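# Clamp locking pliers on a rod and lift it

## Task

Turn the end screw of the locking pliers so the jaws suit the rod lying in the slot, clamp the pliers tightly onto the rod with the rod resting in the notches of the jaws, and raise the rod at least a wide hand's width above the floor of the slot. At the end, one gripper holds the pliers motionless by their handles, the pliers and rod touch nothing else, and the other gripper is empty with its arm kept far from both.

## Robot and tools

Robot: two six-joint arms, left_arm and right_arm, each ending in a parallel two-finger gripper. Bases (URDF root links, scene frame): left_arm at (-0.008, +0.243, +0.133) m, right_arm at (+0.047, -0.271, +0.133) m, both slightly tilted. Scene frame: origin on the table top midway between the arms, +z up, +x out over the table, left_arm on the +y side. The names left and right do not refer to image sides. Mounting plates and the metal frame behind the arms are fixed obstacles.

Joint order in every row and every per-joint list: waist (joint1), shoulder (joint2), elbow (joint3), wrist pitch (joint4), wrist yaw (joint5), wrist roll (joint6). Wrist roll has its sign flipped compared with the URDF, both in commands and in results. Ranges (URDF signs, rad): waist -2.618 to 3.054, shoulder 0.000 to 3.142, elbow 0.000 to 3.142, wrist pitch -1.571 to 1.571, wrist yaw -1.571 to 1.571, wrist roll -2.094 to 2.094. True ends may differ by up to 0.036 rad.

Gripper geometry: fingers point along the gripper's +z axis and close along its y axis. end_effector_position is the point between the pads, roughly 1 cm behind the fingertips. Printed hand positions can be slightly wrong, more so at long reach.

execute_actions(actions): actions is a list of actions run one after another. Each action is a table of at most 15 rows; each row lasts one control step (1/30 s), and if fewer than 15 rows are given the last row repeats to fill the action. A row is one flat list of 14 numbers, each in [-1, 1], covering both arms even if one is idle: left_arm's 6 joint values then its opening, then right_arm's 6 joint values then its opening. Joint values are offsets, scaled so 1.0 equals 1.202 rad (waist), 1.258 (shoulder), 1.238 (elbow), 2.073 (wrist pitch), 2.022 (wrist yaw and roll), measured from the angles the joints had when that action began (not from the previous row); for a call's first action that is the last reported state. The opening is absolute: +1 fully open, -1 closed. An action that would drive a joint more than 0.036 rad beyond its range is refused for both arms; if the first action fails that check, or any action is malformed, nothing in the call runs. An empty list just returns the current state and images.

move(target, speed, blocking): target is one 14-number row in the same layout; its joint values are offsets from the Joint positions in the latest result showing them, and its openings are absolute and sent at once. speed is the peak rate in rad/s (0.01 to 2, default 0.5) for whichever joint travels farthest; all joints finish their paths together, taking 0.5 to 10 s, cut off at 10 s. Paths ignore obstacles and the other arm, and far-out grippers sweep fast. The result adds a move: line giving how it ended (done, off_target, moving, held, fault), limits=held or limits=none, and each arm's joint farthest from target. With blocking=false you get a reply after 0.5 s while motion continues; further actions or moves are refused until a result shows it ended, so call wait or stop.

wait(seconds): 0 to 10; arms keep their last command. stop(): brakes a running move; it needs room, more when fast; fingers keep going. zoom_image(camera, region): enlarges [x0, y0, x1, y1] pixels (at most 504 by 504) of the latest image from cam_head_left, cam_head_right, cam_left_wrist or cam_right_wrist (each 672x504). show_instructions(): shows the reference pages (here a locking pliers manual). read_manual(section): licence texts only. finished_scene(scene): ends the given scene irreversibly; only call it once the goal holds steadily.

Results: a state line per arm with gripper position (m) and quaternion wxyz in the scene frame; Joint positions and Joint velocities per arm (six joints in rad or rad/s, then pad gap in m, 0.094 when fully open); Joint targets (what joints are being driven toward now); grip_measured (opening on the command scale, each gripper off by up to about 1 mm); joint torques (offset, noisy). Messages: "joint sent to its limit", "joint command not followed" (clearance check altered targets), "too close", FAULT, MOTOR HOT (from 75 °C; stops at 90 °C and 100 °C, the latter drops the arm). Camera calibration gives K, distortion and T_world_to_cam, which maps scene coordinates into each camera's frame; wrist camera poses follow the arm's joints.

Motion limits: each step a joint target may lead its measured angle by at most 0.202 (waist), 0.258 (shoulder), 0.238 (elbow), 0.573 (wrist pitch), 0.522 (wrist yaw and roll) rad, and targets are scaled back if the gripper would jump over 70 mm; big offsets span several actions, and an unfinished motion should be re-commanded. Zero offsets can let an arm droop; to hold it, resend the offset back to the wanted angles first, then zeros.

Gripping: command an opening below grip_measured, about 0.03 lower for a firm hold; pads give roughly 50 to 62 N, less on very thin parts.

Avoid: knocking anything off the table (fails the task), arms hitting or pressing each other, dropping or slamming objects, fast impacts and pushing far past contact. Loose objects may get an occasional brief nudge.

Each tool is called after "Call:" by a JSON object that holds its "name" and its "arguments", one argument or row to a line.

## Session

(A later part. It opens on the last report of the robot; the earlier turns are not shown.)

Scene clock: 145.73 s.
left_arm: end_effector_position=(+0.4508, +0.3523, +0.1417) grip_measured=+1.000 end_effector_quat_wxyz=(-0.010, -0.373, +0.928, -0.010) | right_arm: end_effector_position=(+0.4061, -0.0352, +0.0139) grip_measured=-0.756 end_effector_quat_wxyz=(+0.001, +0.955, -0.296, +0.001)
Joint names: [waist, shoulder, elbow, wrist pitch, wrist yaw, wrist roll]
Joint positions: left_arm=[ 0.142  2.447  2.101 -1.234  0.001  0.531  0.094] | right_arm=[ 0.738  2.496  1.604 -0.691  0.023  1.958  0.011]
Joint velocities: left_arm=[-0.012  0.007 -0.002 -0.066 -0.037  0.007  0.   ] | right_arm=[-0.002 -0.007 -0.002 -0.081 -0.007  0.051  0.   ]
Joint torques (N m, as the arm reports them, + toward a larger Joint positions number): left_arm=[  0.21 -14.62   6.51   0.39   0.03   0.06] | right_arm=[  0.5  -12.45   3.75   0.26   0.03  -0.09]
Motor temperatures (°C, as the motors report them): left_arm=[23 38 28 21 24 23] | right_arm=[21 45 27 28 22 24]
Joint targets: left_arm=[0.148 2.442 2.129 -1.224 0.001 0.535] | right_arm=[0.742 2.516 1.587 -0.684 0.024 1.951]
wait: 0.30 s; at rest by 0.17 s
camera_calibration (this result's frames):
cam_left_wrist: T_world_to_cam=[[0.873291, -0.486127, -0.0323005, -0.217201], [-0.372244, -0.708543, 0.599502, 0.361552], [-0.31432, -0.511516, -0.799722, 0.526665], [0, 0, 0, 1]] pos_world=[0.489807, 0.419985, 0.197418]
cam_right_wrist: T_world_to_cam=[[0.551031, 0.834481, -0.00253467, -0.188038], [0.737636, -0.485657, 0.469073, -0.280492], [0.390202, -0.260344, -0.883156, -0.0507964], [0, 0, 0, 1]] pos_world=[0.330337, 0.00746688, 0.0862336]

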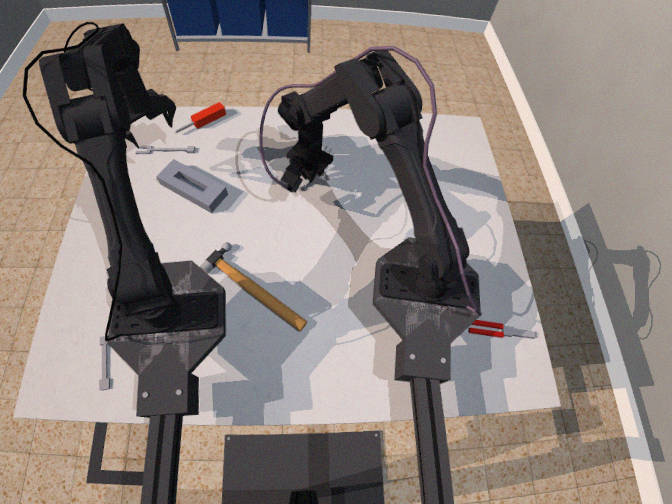

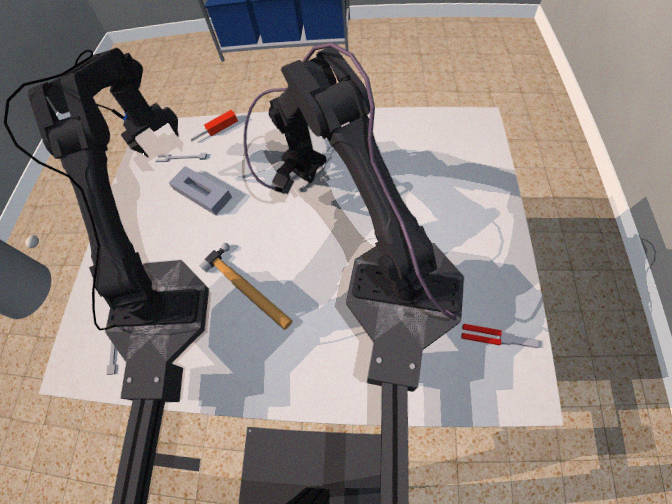

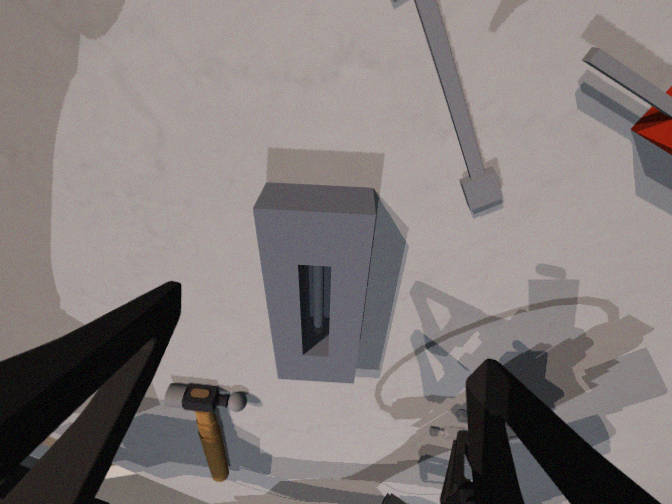

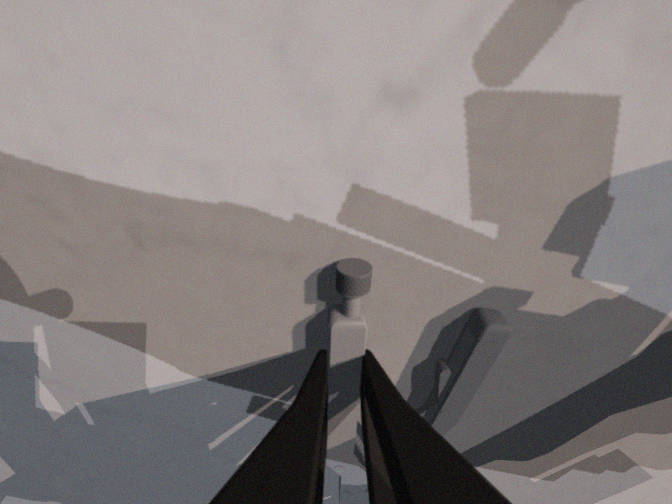

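Call:
{"name": "move", "arguments": {
  "target": [0.005,-0.004,0.022,0.005,0,0.002,1.0, 0.04,-0.1757,-0.025,-0.03,0,-0.004,-0.79],
  "speed": 0.35
}}

Scene clock: 183.63 s.
left_arm: end_effector_position=(+0.4508, +0.3523, +0.1417) grip_measured=+1.000 end_effector_quat_wxyz=(-0.010, -0.373, +0.928, -0.010) | right_arm: end_effector_position=(+0.4169, -0.0083, +0.0969) grip_measured=-0.756 end_effector_quat_wxyz=(-0.056, +0.958, -0.277, +0.047)
Joint names: [waist, shoulder, elbow, wrist pitch, wrist yaw, wrist roll]
Joint positions: left_arm=[ 0.142  2.447  2.101 -1.234  0.001  0.531  0.094] | right_arm=[ 0.778  2.291  1.59  -0.735  0.023  1.958  0.011]
Joint velocities: left_arm=[ 0.002 -0.012 -0.002  0.066  0.022  0.066  0.   ] | right_arm=[-0.002  0.002 -0.002  0.066  0.007  0.022 -0.   ]
Joint torques (N m, as the arm reports them, + toward a larger Joint positions number): left_arm=[  0.22 -14.62   6.51   0.38   0.03   0.06] | right_arm=[  0.92 -15.06   4.63   0.28   0.01  -0.09]
Motor temperatures (°C, as the motors report them): left_arm=[23 39 29 21 24 23] | right_arm=[21 44 27 28 22 24]
Joint targets: left_arm=[0.148 2.442 2.129 -1.224 0.001 0.535] | right_arm=[0.786 2.275 1.573 -0.754 0.023 1.950]
move: off_target (left_arm); limits=none; left_arm: farthest joint: the elbow, 0.027 radians from its target (0.027 radians at the start); right_arm: farthest joint: the wrist pitch, 0.019 radians from its target (0.062 radians at the start)
camera_calibration (this result's frames):
cam_left_wrist: T_world_to_cam=[[0.873291, -0.486127, -0.0323005, -0.217201], [-0.372244, -0.708543, 0.599502, 0.361552], [-0.31432, -0.511516, -0.799722, 0.526665], [0, 0, 0, 1]] pos_world=[0.489807, 0.419985, 0.197418]
cam_right_wrist: T_world_to_cam=[[0.511778, 0.848826, 0.132581, -0.212874], [0.695841, -0.500058, 0.515507, -0.301507], [0.503874, -0.17157, -0.846566, -0.0249648], [0, 0, 0, 1]] pos_world=[0.331325, 0.0256391, 0.162518]

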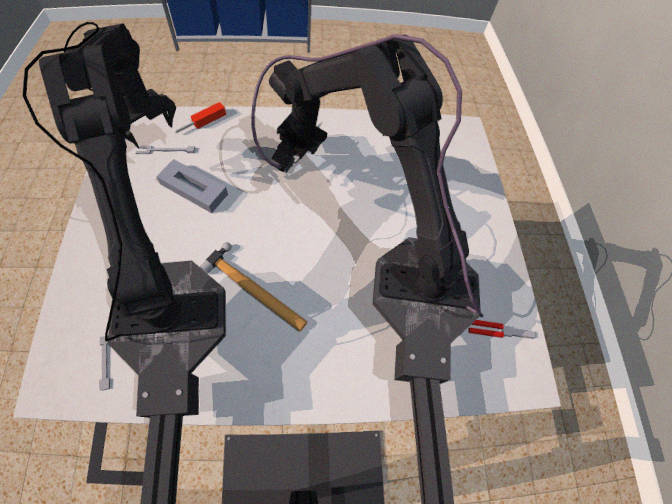

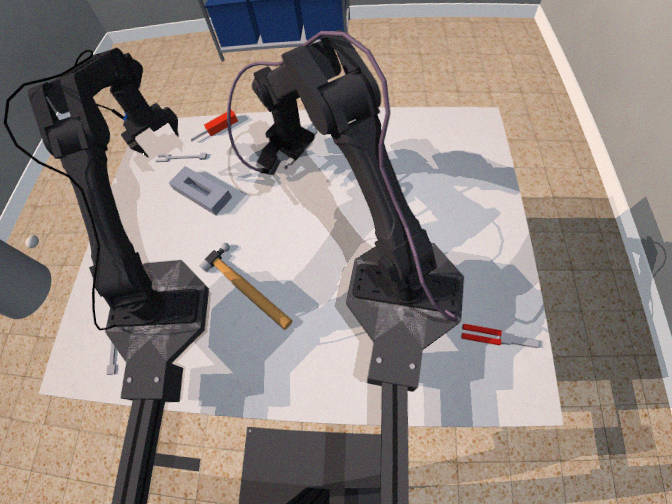

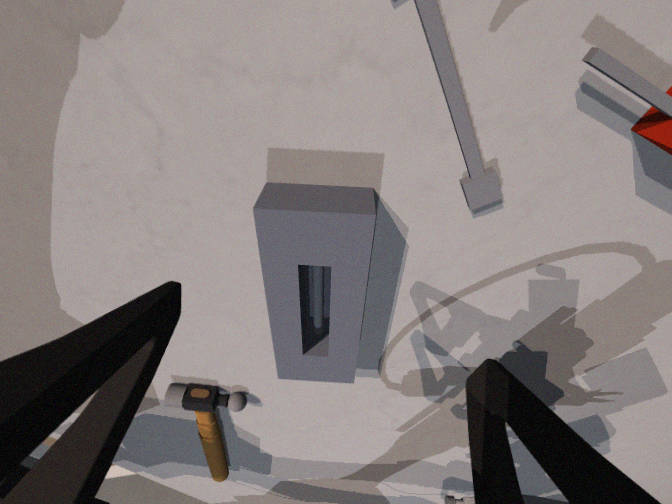

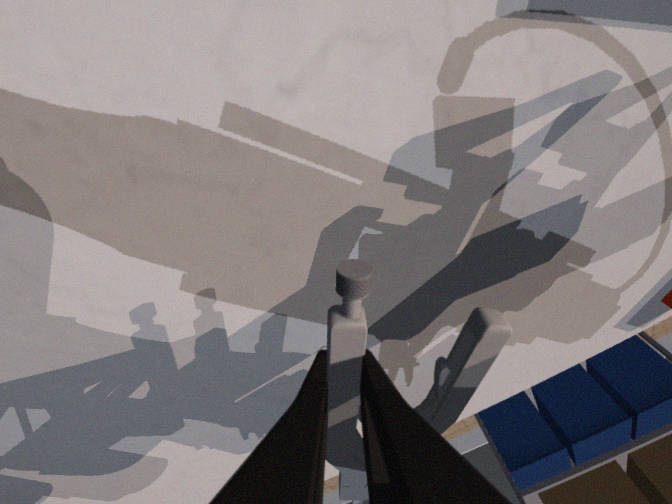

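Call:
{"name": "move", "arguments": {
  "target": [0.005,-0.004,0.022,0.005,0,0.002,1.0, 0.3586,0.190,-0.2108,0.9352,-0.008,-0.9669,-0.79],
  "speed": 1.0
}}

Scene clock: 200.47 s.
left_arm: end_effector_position=(+0.4508, +0.3523, +0.1417) grip_measured=+1.000 end_effector_quat_wxyz=(-0.010, -0.373, +0.928, -0.010) | right_arm: end_effector_position=(+0.3609, +0.2749, +0.1999) grip_measured=-0.757 end_effector_quat_wxyz=(+0.607, -0.356, +0.620, +0.348)
Joint names: [waist, shoulder, elbow, wrist pitch, wrist yaw, wrist roll]
Joint positions: left_arm=[ 0.142  2.447  2.101 -1.234  0.001  0.531  0.094] | right_arm=[1.207 2.528 1.337 1.15  0.011 0.012 0.011]
Joint velocities: left_arm=[-0.002 -0.002 -0.007  0.037 -0.007  0.007  0.   ] | right_arm=[-0.007 -0.012 -0.012 -0.139  0.007 -0.007  0.   ]
Joint torques (N m, as the arm reports them, + toward a larger Joint positions number): left_arm=[  0.22 -14.62   6.51   0.38   0.03   0.06] | right_arm=[  0.27 -14.47   4.81   2.49  -0.06  -0.07]
Motor temperatures (°C, as the motors report them): left_arm=[23 39 29 21 24 23] | right_arm=[21 46 27 28 22 24]
Joint targets: left_arm=[0.148 2.442 2.129 -1.224 0.001 0.535] | right_arm=[1.209 2.530 1.329 1.204 0.006 0.003]
move: off_target (left_arm, right_arm); limits=none; left_arm: farthest joint: the elbow, 0.027 radians from its target (0.027 radians at the start); right_arm: farthest joint: the wrist pitch, 0.054 radians from its target (1.939 radians at the start)
camera_calibration (this result's frames):
cam_left_wrist: T_world_to_cam=[[0.873291, -0.486127, -0.0323005, -0.217201], [-0.372244, -0.708543, 0.599502, 0.361552], [-0.31432, -0.511516, -0.799722, 0.526665], [0, 0, 0, 1]] pos_world=[0.489807, 0.419985, 0.197418]
cam_right_wrist: T_world_to_cam=[[0.863126, -0.504693, 0.0172577, -0.169953], [-0.232651, -0.427747, -0.873445, 0.418815], [0.448204, 0.749878, -0.486617, -0.166151], [0, 0, 0, 1]] pos_world=[0.318598, 0.217966, 0.287893]

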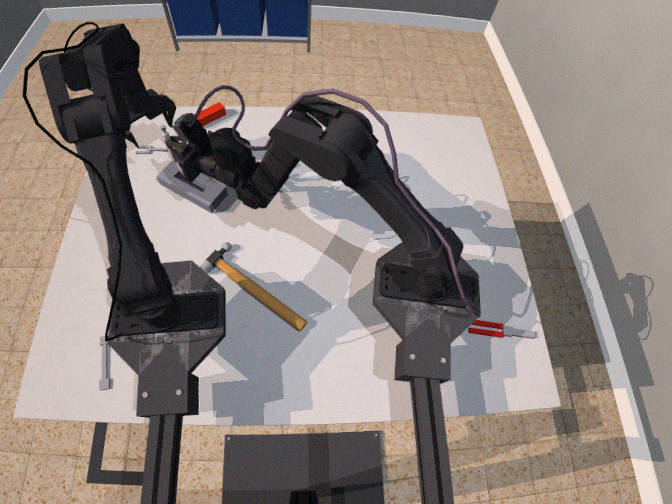

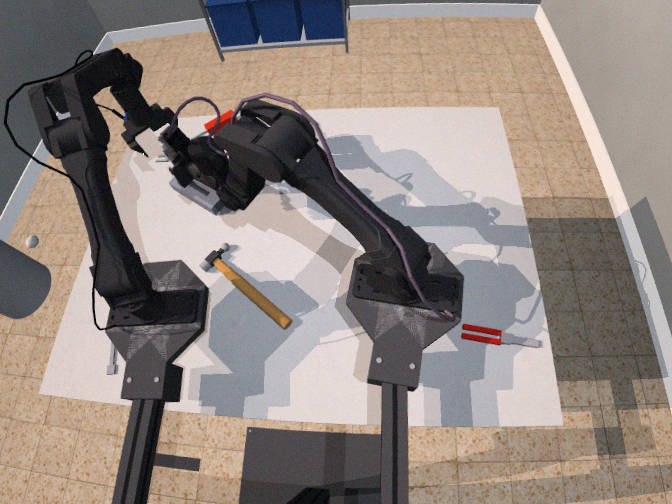

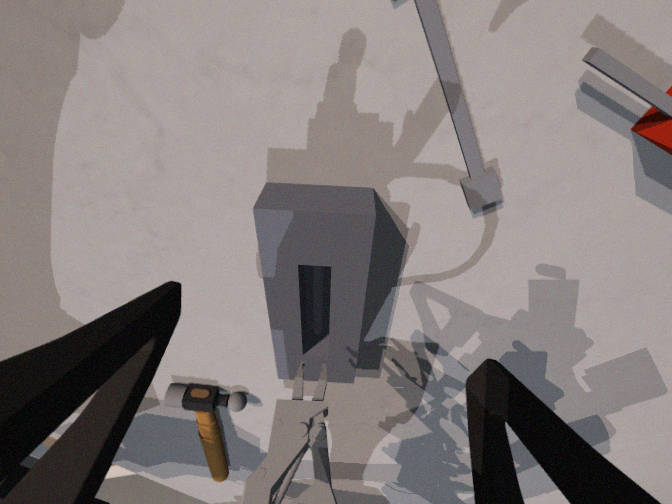

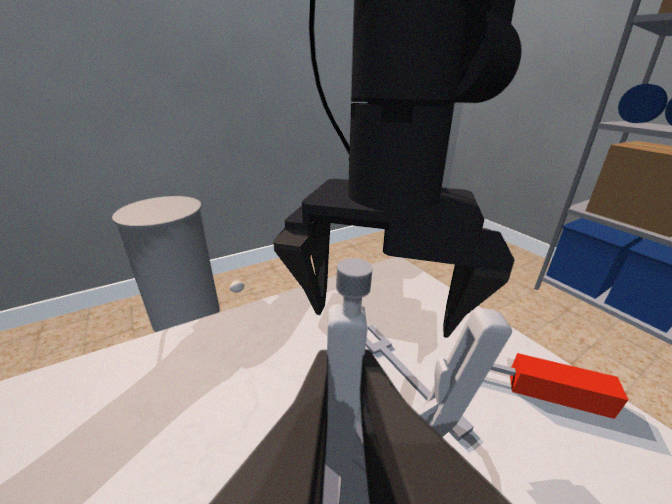

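Call:
{"name": "zoom_image", "arguments": {
  "camera": "cam_left_wrist",
  "region": [250, 250, 380, 450]
}}

Region (250, 250, 380, 450) of cam_left_wrist's 672x504 image, scaled by 2.520, with more detail than that image has; it fills the left 328 columns of this view, and the rest is white.

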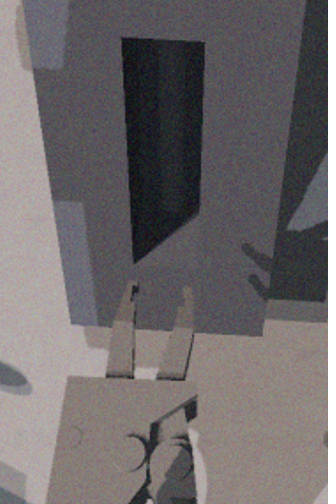

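Call:
{"name": "move", "arguments": {
  "target": [0.005,-0.004,0.022,0.005,0,0.002,1.0, 0.006,0.0954,0.0649,0.0666,-0.002,-0.004,-0.79],
  "speed": 0.2
}}

Call:
{"name": "zoom_image", "arguments": {
  "camera": "cam_left_wrist",
  "region": [260, 250, 370, 410]
}}

Scene clock: 241.70 s.
left_arm: end_effector_position=(+0.4508, +0.3523, +0.1417) grip_measured=+1.000 end_effector_quat_wxyz=(-0.010, -0.373, +0.928, -0.010) | right_arm: end_effector_position=(+0.3618, +0.2773, +0.1679) grip_measured=-0.757 end_effector_quat_wxyz=(+0.611, -0.353, +0.616, +0.351)
Joint names: [waist, shoulder, elbow, wrist pitch, wrist yaw, wrist roll]
Joint positions: left_arm=[ 0.142  2.447  2.101 -1.234  0.001  0.531  0.094] | right_arm=[1.207 2.645 1.385 1.233 0.011 0.011 0.011]
Joint velocities: left_arm=[ 0.007  0.002 -0.007 -0.007  0.007 -0.022  0.   ] | right_arm=[-0.012 -0.007  0.007  0.051  0.051  0.022  0.   ]
Joint torques (N m, as the arm reports them, + toward a larger Joint positions number): left_arm=[  0.21 -14.62   6.5    0.38   0.03   0.06] | right_arm=[  0.77 -14.72   7.8    2.47  -0.05  -0.08]
Motor temperatures (°C, as the motors report them): left_arm=[23 40 29 21 24 23] | right_arm=[21 47 27 36 22 24]
Joint targets: left_arm=[0.148 2.442 2.129 -1.224 0.001 0.535] | right_arm=[1.215 2.648 1.417 1.288 0.007 0.004]
move: off_target (left_arm, right_arm); limits=none; left_arm: farthest joint: the elbow, 0.027 radians from its target (0.027 radians at the start); right_arm: farthest joint: the wrist pitch, 0.055 radians from its target (0.138 radians at the start)
camera_calibration (this result's frames):
cam_left_wrist: T_world_to_cam=[[0.873291, -0.486127, -0.0323005, -0.217201], [-0.372244, -0.708543, 0.599502, 0.361552], [-0.31432, -0.511516, -0.799722, 0.526665], [0, 0, 0, 1]] pos_world=[0.489807, 0.419985, 0.197418]
cam_right_wrist: T_world_to_cam=[[0.862915, -0.505085, 0.0163448, -0.168643], [-0.226836, -0.416036, -0.880602, 0.387946], [0.451578, 0.756177, -0.473575, -0.189085], [0, 0, 0, 1]] pos_world=[0.318911, 0.219203, 0.254837]

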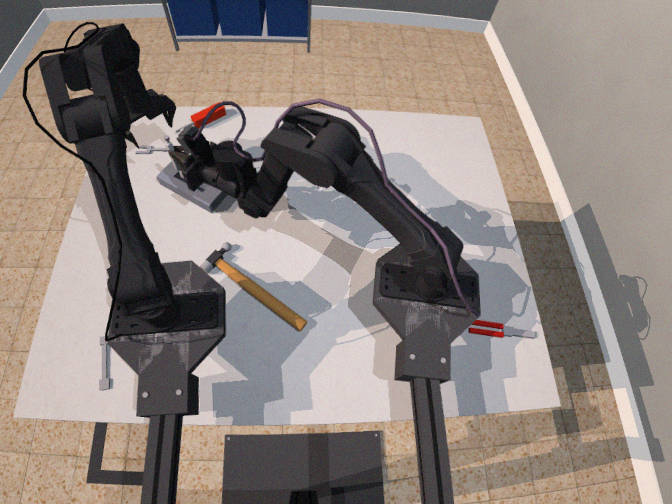

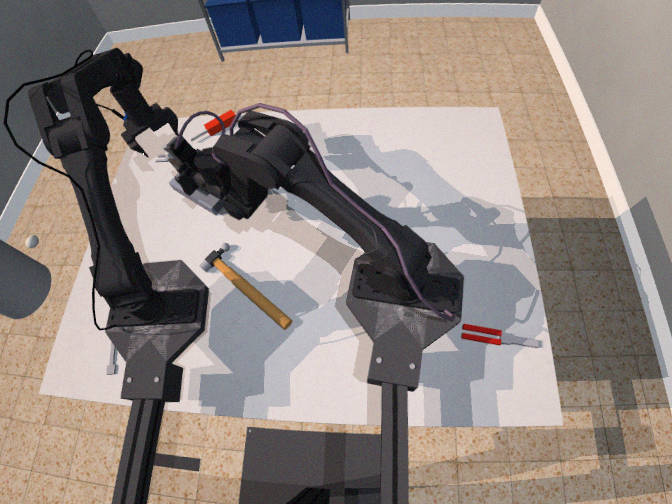

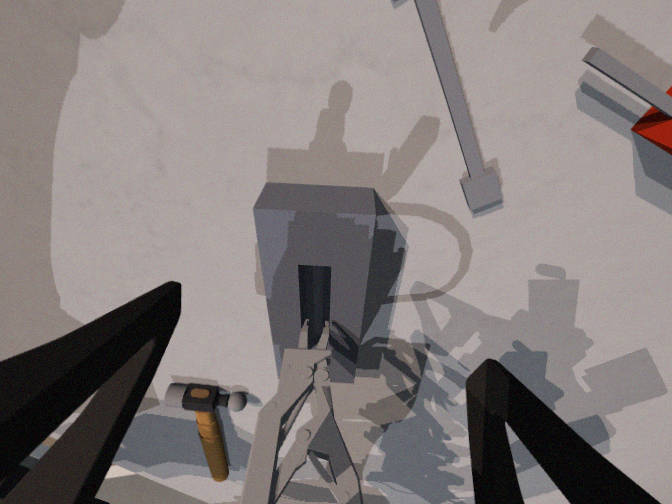

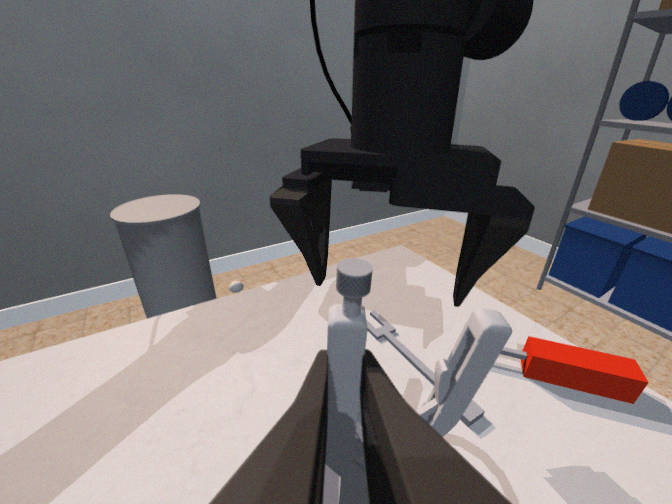

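Region (260, 250, 370, 410) of cam_left_wrist's 672x504 image, scaled by 3.150, with more detail than that image has; it fills the left 346 columns of this view, and the rest is white.

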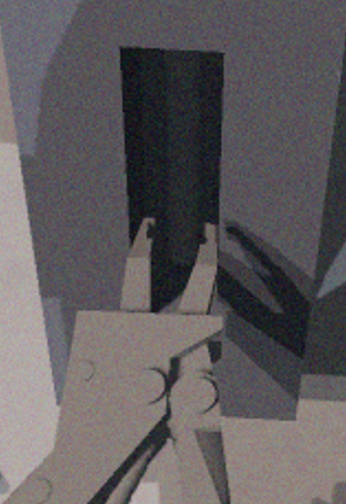

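Call:
{"name": "execute_actions", "arguments": {
  "actions": [
    [[0.005,-0.004,0.022,0.005,0,0.002,1.0, 0.006,0.004,0.0268,0.0273,-0.005,-0.0035,-0.79],[0.005,-0.004,0.022,0.005,0,0.002,1.0, 0.006,0.006,0.0278,0.0281,-0.007,-0.0035,-0.79],[0.005,-0.004,0.022,0.005,0,0.002,1.0, 0.006,0.0085,0.029,0.029,-0.007,-0.0035,-0.79],[0.005,-0.004,0.022,0.005,0,0.002,1.0, 0.006,0.0112,0.0303,0.0301,-0.007,-0.0035,-0.79],[0.005,-0.004,0.022,0.005,0,0.002,1.0, 0.006,0.014,0.0317,0.0312,-0.007,-0.0035,-0.79],[0.005,-0.004,0.022,0.005,0,0.002,1.0, 0.006,0.0168,0.0331,0.0323,-0.007,-0.0035,-0.79],[0.005,-0.004,0.022,0.005,0,0.002,1.0, 0.006,0.0196,0.0345,0.0334,-0.007,-0.0035,-0.79],[0.005,-0.004,0.022,0.005,0,0.002,1.0, 0.006,0.0224,0.0359,0.0345,-0.007,-0.0035,-0.79],[0.005,-0.004,0.022,0.005,0,0.002,1.0, 0.006,0.0252,0.0373,0.0356,-0.007,-0.0035,-0.79],[0.005,-0.004,0.022,0.005,0,0.002,1.0, 0.006,0.028,0.0387,0.0367,-0.007,-0.0035,-0.79],[0.005,-0.004,0.022,0.005,0,0.002,1.0, 0.006,0.0308,0.0401,0.0378,-0.007,-0.0035,-0.79],[0.005,-0.004,0.022,0.005,0,0.002,1.0, 0.006,0.0335,0.0415,0.0389,-0.007,-0.0035,-0.79],[0.005,-0.004,0.022,0.005,0,0.002,1.0, 0.006,0.036,0.0427,0.0399,-0.007,-0.0035,-0.79],[0.005,-0.004,0.022,0.005,0,0.002,1.0, 0.006,0.0378,0.0436,0.0406,-0.007,-0.0035,-0.79],[0.005,-0.004,0.022,0.005,0,0.002,1.0, 0.006,0.0386,0.044,0.0409,-0.007,-0.0035,-0.79]]
  ]
}}

Call:
{"name": "wait", "arguments": {
  "seconds": 0.4
}}

Call:
{"name": "zoom_image", "arguments": {
  "camera": "cam_left_wrist",
  "region": [260, 250, 370, 410]
}}

Scene clock: 277.67 s.
left_arm: end_effector_position=(+0.4508, +0.3523, +0.1417) grip_measured=+1.000 end_effector_quat_wxyz=(-0.010, -0.373, +0.928, -0.010) | right_arm: end_effector_position=(+0.3615, +0.2783, +0.1559) grip_measured=-0.757 end_effector_quat_wxyz=(+0.611, -0.353, +0.615, +0.352)
Joint names: [waist, shoulder, elbow, wrist pitch, wrist yaw, wrist roll]
Joint positions: left_arm=[ 0.142  2.447  2.101 -1.234  0.001  0.531  0.094] | right_arm=[1.207 2.687 1.406 1.258 0.007 0.011 0.011]
Joint velocities: left_arm=[ 0.032  0.012  0.002 -0.066 -0.081  0.022  0.   ] | right_arm=[-0.002  0.081 -0.002 -0.022  0.022  0.051 -0.002]
Joint torques (N m, as the arm reports them, + toward a larger Joint positions number): left_arm=[  0.21 -14.62   6.51   0.38   0.03   0.06] | right_arm=[  0.76 -15.12   7.68   2.53  -0.11  -0.08]
Motor temperatures (°C, as the motors report them): left_arm=[23 41 29 21 24 23] | right_arm=[21 48 29 38 22 24]
Joint targets: left_arm=[0.148 2.442 2.129 -1.224 0.001 0.535] | right_arm=[1.215 2.693 1.440 1.318 -0.003 0.004]
camera_calibration (this result's frames):
cam_left_wrist: T_world_to_cam=[[0.873291, -0.486127, -0.0323005, -0.217201], [-0.372244, -0.708543, 0.599502, 0.361552], [-0.31432, -0.511516, -0.799722, 0.526665], [0, 0, 0, 1]] pos_world=[0.489807, 0.419985, 0.197418]
cam_right_wrist: T_world_to_cam=[[0.864797, -0.501857, 0.0162985, -0.169185], [-0.224095, -0.4148, -0.881886, 0.376641], [0.449341, 0.759, -0.471181, -0.195692], [0, 0, 0, 1]] pos_world=[0.318646, 0.219854, 0.242705]

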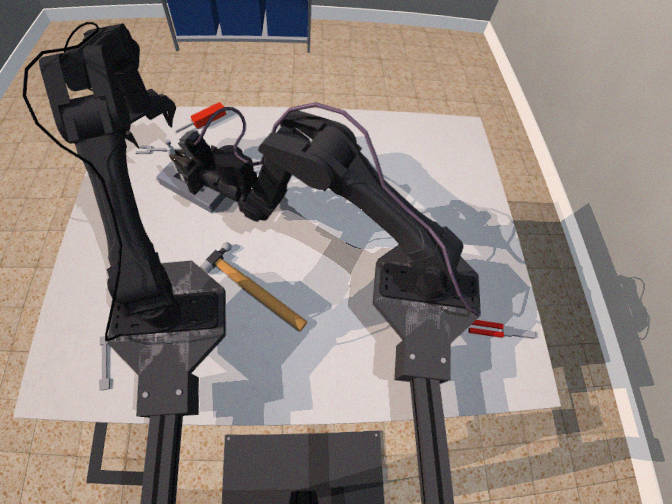

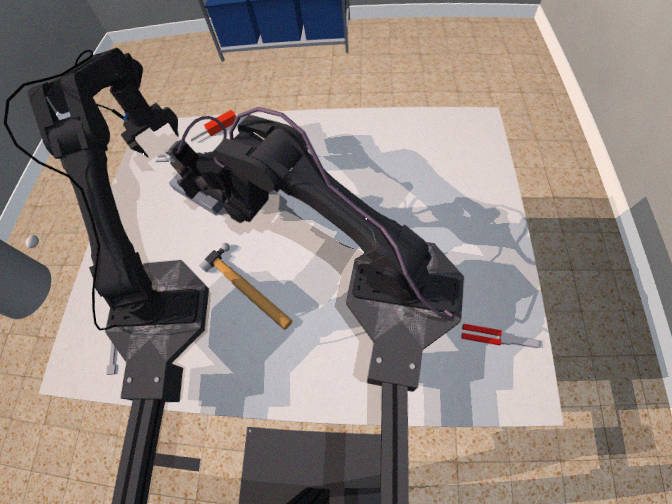

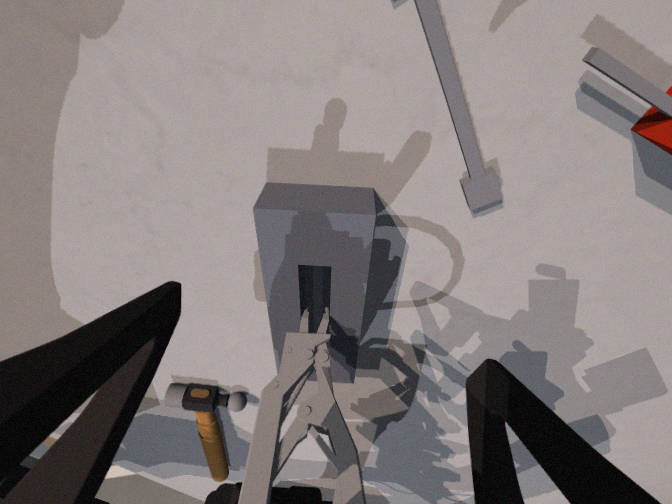

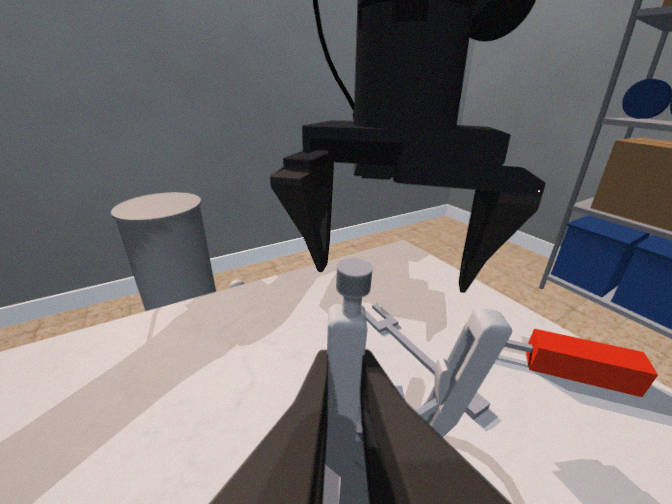

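Scene clock: 278.07 s.
left_arm: end_effector_position=(+0.4508, +0.3523, +0.1417) grip_measured=+1.000 end_effector_quat_wxyz=(-0.010, -0.373, +0.928, -0.010) | right_arm: end_effector_position=(+0.3612, +0.2779, +0.1535) grip_measured=-0.757 end_effector_quat_wxyz=(+0.611, -0.353, +0.615, +0.352)
Joint names: [waist, shoulder, elbow, wrist pitch, wrist yaw, wrist roll]
Joint positions: left_arm=[ 0.142  2.447  2.101 -1.234  0.001  0.531  0.094] | right_arm=[1.207 2.694 1.406 1.263 0.007 0.011 0.011]
Joint velocities: left_arm=[ 0.002  0.002  0.007 -0.022  0.007 -0.007  0.   ] | right_arm=[-0.007 -0.007 -0.007  0.051  0.022 -0.095  0.   ]
Joint torques (N m, as the arm reports them, + toward a larger Joint positions number): left_arm=[  0.22 -14.63   6.5    0.38   0.04   0.06] | right_arm=[  0.86 -15.12   7.71   2.46  -0.13  -0.08]
Motor temperatures (°C, as the motors report them): left_arm=[23 41 29 21 24 23] | right_arm=[21 48 29 38 22 24]
Joint targets: left_arm=[0.148 2.442 2.129 -1.224 0.001 0.535] | right_arm=[1.215 2.694 1.440 1.318 -0.003 0.004]
wait: 0.40 s; no rest
camera_calibration (this result's frames):
cam_left_wrist: T_world_to_cam=[[0.873291, -0.486127, -0.0323005, -0.217201], [-0.372244, -0.708543, 0.599502, 0.361552], [-0.31432, -0.511516, -0.799722, 0.526665], [0, 0, 0, 1]] pos_world=[0.489807, 0.419985, 0.197418]
cam_right_wrist: T_world_to_cam=[[0.864803, -0.501847, 0.016301, -0.169124], [-0.22426, -0.415093, -0.881706, 0.374365], [0.449248, 0.758846, -0.471518, -0.196227], [0, 0, 0, 1]] pos_world=[0.318369, 0.219428, 0.240313]

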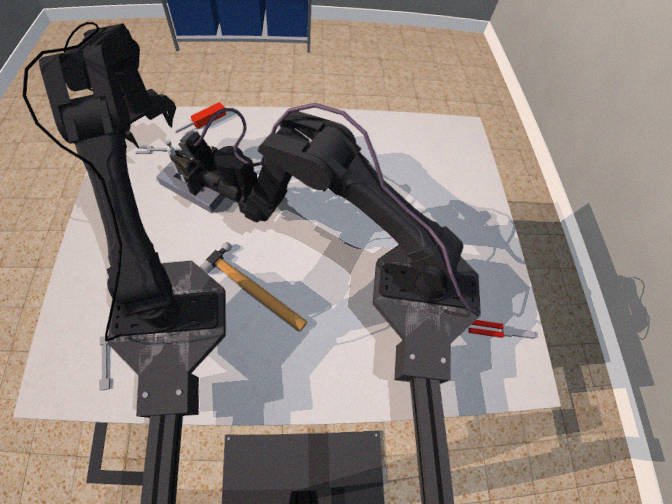

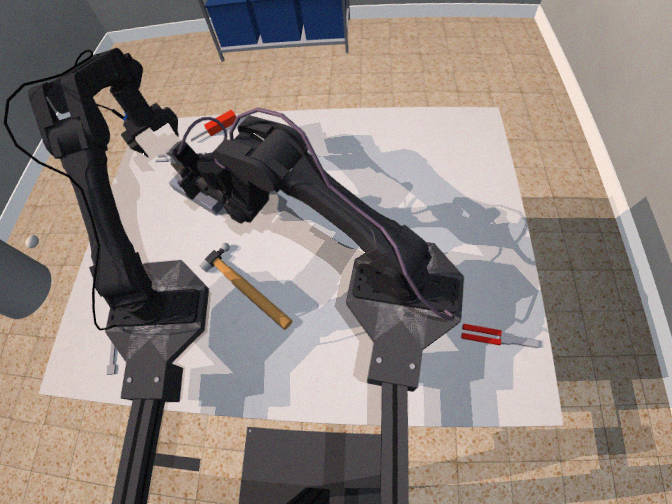

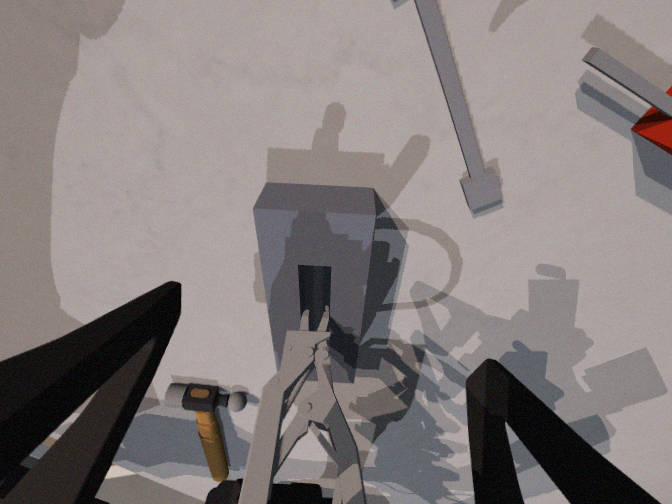

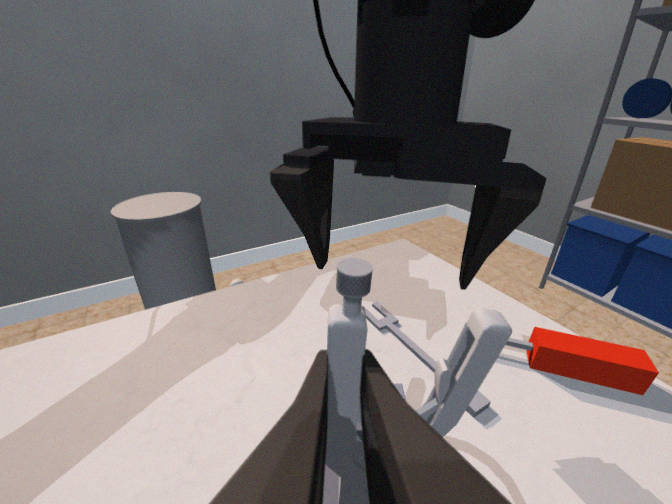

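Region (260, 250, 370, 410) of cam_left_wrist's 672x504 image, scaled by 3.150, with more detail than that image has; it fills the left 346 columns of this view, and the rest is white.

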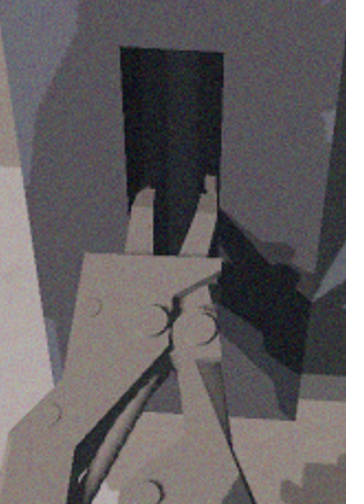

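Call:
{"name": "execute_actions", "arguments": {
  "actions": [
    [[0.005,-0.004,0.022,0.005,0,0.002,1.0, 0.005,0.0028,0.029,0.0275,-0.004,-0.0035,-0.79],[0.005,-0.004,0.022,0.005,0,0.002,1.0, 0.005,0.0065,0.0309,0.0288,-0.004,-0.0035,-0.79],[0.005,-0.004,0.022,0.005,0,0.002,1.0, 0.005,0.0106,0.0331,0.0303,-0.004,-0.0035,-0.79],[0.005,-0.004,0.022,0.005,0,0.002,1.0, 0.005,0.0148,0.0352,0.0317,-0.004,-0.0035,-0.79],[0.005,-0.004,0.022,0.005,0,0.002,1.0, 0.005,0.0189,0.0374,0.0332,-0.004,-0.0035,-0.79],[0.005,-0.004,0.022,0.005,0,0.002,1.0, 0.005,0.023,0.0396,0.0347,-0.004,-0.0035,-0.79],[0.005,-0.004,0.022,0.005,0,0.002,1.0, 0.005,0.0272,0.0418,0.0362,-0.004,-0.0035,-0.79],[0.005,-0.004,0.022,0.005,0,0.002,1.0, 0.005,0.0309,0.0437,0.0375,-0.004,-0.0035,-0.79],[0.005,-0.004,0.022,0.005,0,0.002,1.0, 0.005,0.0346,0.0457,0.0388,-0.004,-0.0035,-0.79],[0.005,-0.004,0.022,0.005,0,0.002,1.0, 0.005,0.0378,0.0473,0.0399,-0.004,-0.0035,-0.79],[0.005,-0.004,0.022,0.005,0,0.002,1.0, 0.005,0.0406,0.0488,0.0409,-0.004,-0.0035,-0.79],[0.005,-0.004,0.022,0.005,0,0.002,1.0, 0.005,0.0429,0.05,0.0418,-0.004,-0.0035,-0.79],[0.005,-0.004,0.022,0.005,0,0.002,1.0, 0.005,0.0443,0.0507,0.0422,-0.004,-0.0035,-0.79],[0.005,-0.004,0.022,0.005,0,0.002,1.0, 0.005,0.0452,0.0512,0.0426,-0.004,-0.0035,-0.79],[0.005,-0.004,0.022,0.005,0,0.002,1.0, 0.005,0.0461,0.0517,0.0429,-0.004,-0.0035,-0.79]]
  ]
}}

Call:
{"name": "execute_actions", "arguments": {
  "actions": []
}}

Call:
{"name": "zoom_image", "arguments": {
  "camera": "cam_left_wrist",
  "region": [260, 250, 370, 410]
}}

Scene clock: 295.17 s.
left_arm: end_effector_position=(+0.4508, +0.3523, +0.1417) grip_measured=+1.000 end_effector_quat_wxyz=(-0.010, -0.373, +0.928, -0.010) | right_arm: end_effector_position=(+0.3614, +0.2788, +0.1387) grip_measured=-0.757 end_effector_quat_wxyz=(+0.612, -0.353, +0.613, +0.353)
Joint names: [waist, shoulder, elbow, wrist pitch, wrist yaw, wrist roll]
Joint positions: left_arm=[ 0.142  2.447  2.101 -1.234  0.001  0.531  0.094] | right_arm=[1.207 2.747 1.436 1.291 0.007 0.011 0.011]
Joint velocities: left_arm=[-0.002 -0.002 -0.002 -0.022  0.007  0.095  0.   ] | right_arm=[ 0.002  0.076 -0.002  0.007 -0.037  0.081  0.   ]
Joint torques (N m, as the arm reports them, + toward a larger Joint positions number): left_arm=[  0.21 -14.62   6.5    0.38   0.03   0.06] | right_arm=[  0.69 -15.23   7.56   2.54  -0.1   -0.08]
Motor temperatures (°C, as the motors report them): left_arm=[23 41 29 21 24 23] | right_arm=[21 49 29 39 22 24]
Joint targets: left_arm=[0.148 2.442 2.129 -1.224 0.001 0.535] | right_arm=[1.213 2.752 1.470 1.352 -0.001 0.004]
camera_calibration (this result's frames):
cam_left_wrist: T_world_to_cam=[[0.873291, -0.486127, -0.0323005, -0.217201], [-0.372244, -0.708543, 0.599502, 0.361552], [-0.31432, -0.511516, -0.799722, 0.526665], [0, 0, 0, 1]] pos_world=[0.489807, 0.419985, 0.197418]
cam_right_wrist: T_world_to_cam=[[0.864934, -0.501621, 0.0162728, -0.168733], [-0.222285, -0.411947, -0.883679, 0.360414], [0.449976, 0.760707, -0.46781, -0.205309], [0, 0, 0, 1]] pos_world=[0.318441, 0.220011, 0.22519]

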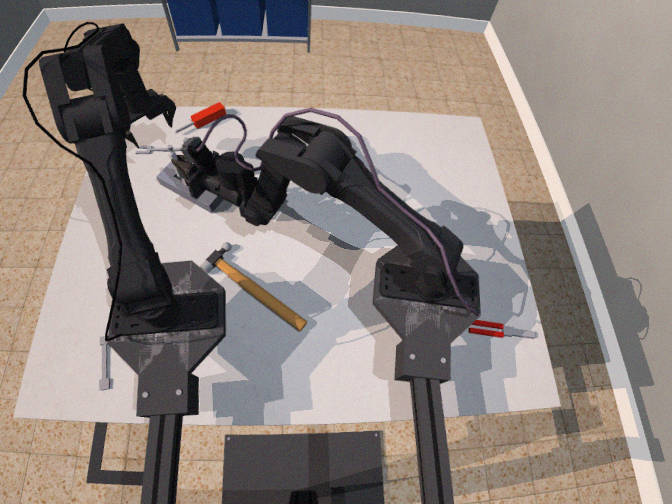

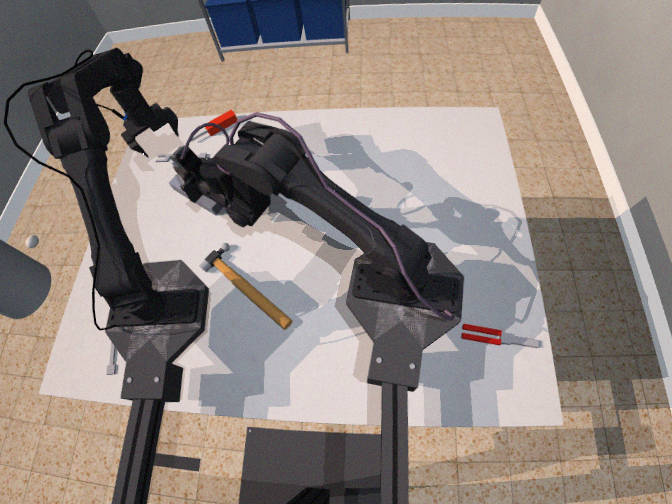

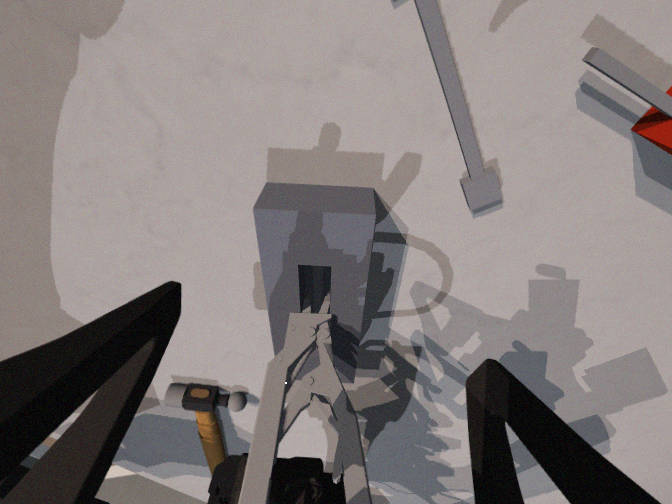

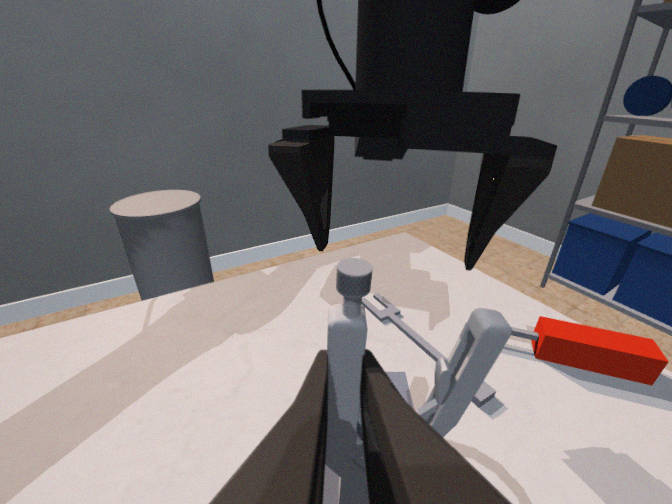

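Scene clock: 295.17 s.
left_arm: end_effector_position=(+0.4508, +0.3523, +0.1417) grip_measured=+1.000 end_effector_quat_wxyz=(-0.010, -0.373, +0.928, -0.010) | right_arm: end_effector_position=(+0.3614, +0.2788, +0.1387) grip_measured=-0.757 end_effector_quat_wxyz=(+0.612, -0.353, +0.613, +0.353)
Joint names: [waist, shoulder, elbow, wrist pitch, wrist yaw, wrist roll]
Joint positions: left_arm=[ 0.142  2.447  2.101 -1.234  0.001  0.531  0.094] | right_arm=[1.207 2.747 1.436 1.291 0.007 0.011 0.011]
Joint velocities: left_arm=[-0.002 -0.002 -0.002 -0.022  0.007  0.095  0.   ] | right_arm=[ 0.002  0.076 -0.002  0.007 -0.037  0.081  0.   ]
Joint torques (N m, as the arm reports them, + toward a larger Joint positions number): left_arm=[  0.21 -14.62   6.5    0.38   0.03   0.06] | right_arm=[  0.69 -15.23   7.56   2.54  -0.1   -0.08]
Motor temperatures (°C, as the motors report them): left_arm=[23 41 29 21 24 23] | right_arm=[21 49 29 39 22 24]
Joint targets: left_arm=[0.148 2.442 2.129 -1.224 0.001 0.535] | right_arm=[1.213 2.752 1.470 1.352 -0.001 0.004]
camera_calibration (this result's frames):
cam_left_wrist: T_world_to_cam=[[0.873291, -0.486127, -0.0323005, -0.217201], [-0.372244, -0.708543, 0.599502, 0.361552], [-0.31432, -0.511516, -0.799722, 0.526665], [0, 0, 0, 1]] pos_world=[0.489807, 0.419985, 0.197418]
cam_right_wrist: T_world_to_cam=[[0.864934, -0.501621, 0.0162728, -0.168733], [-0.222285, -0.411947, -0.883679, 0.360414], [0.449976, 0.760707, -0.46781, -0.205309], [0, 0, 0, 1]] pos_world=[0.318441, 0.220011, 0.22519]

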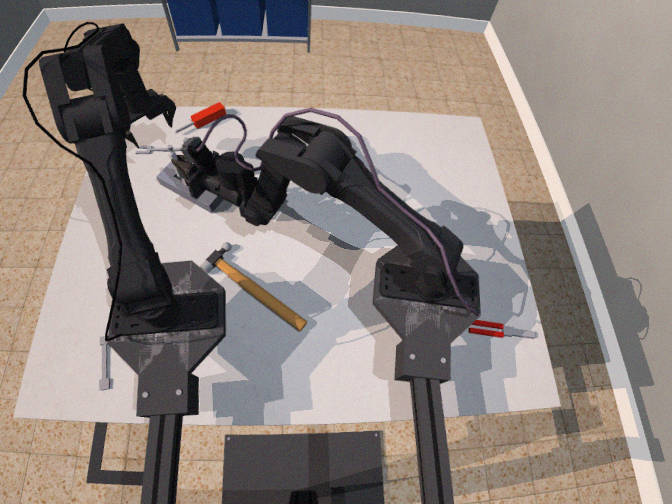

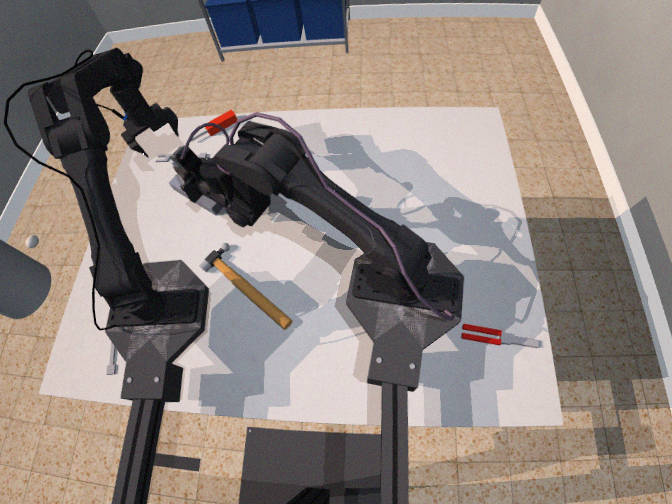

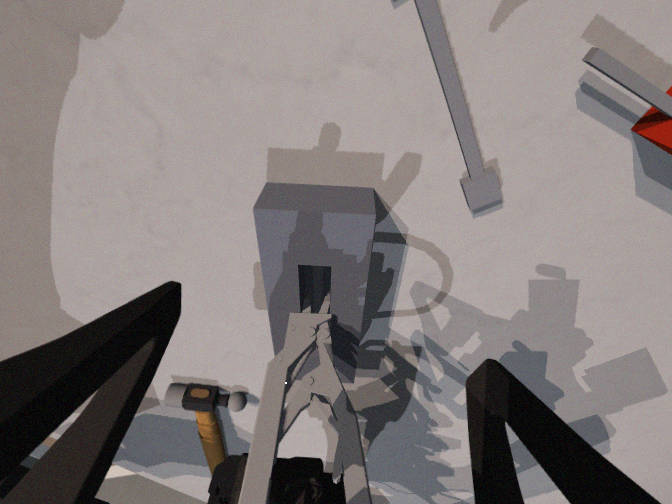

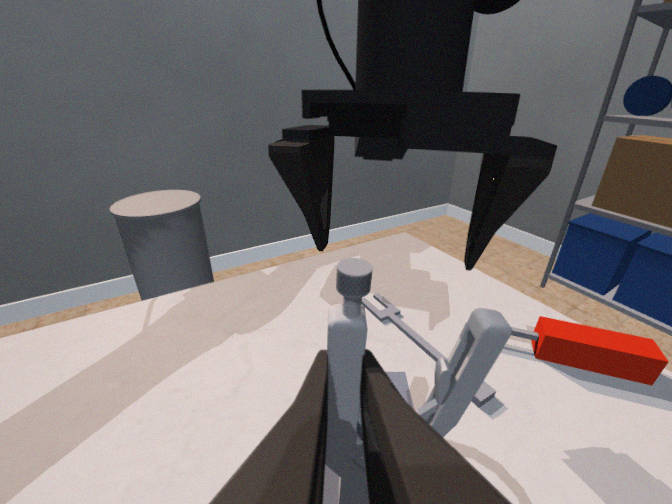

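Region (260, 250, 370, 410) of cam_left_wrist's 672x504 image, scaled by 3.150, with more detail than that image has; it fills the left 346 columns of this view, and the rest is white.

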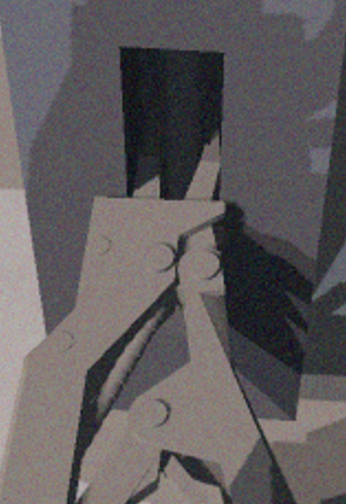

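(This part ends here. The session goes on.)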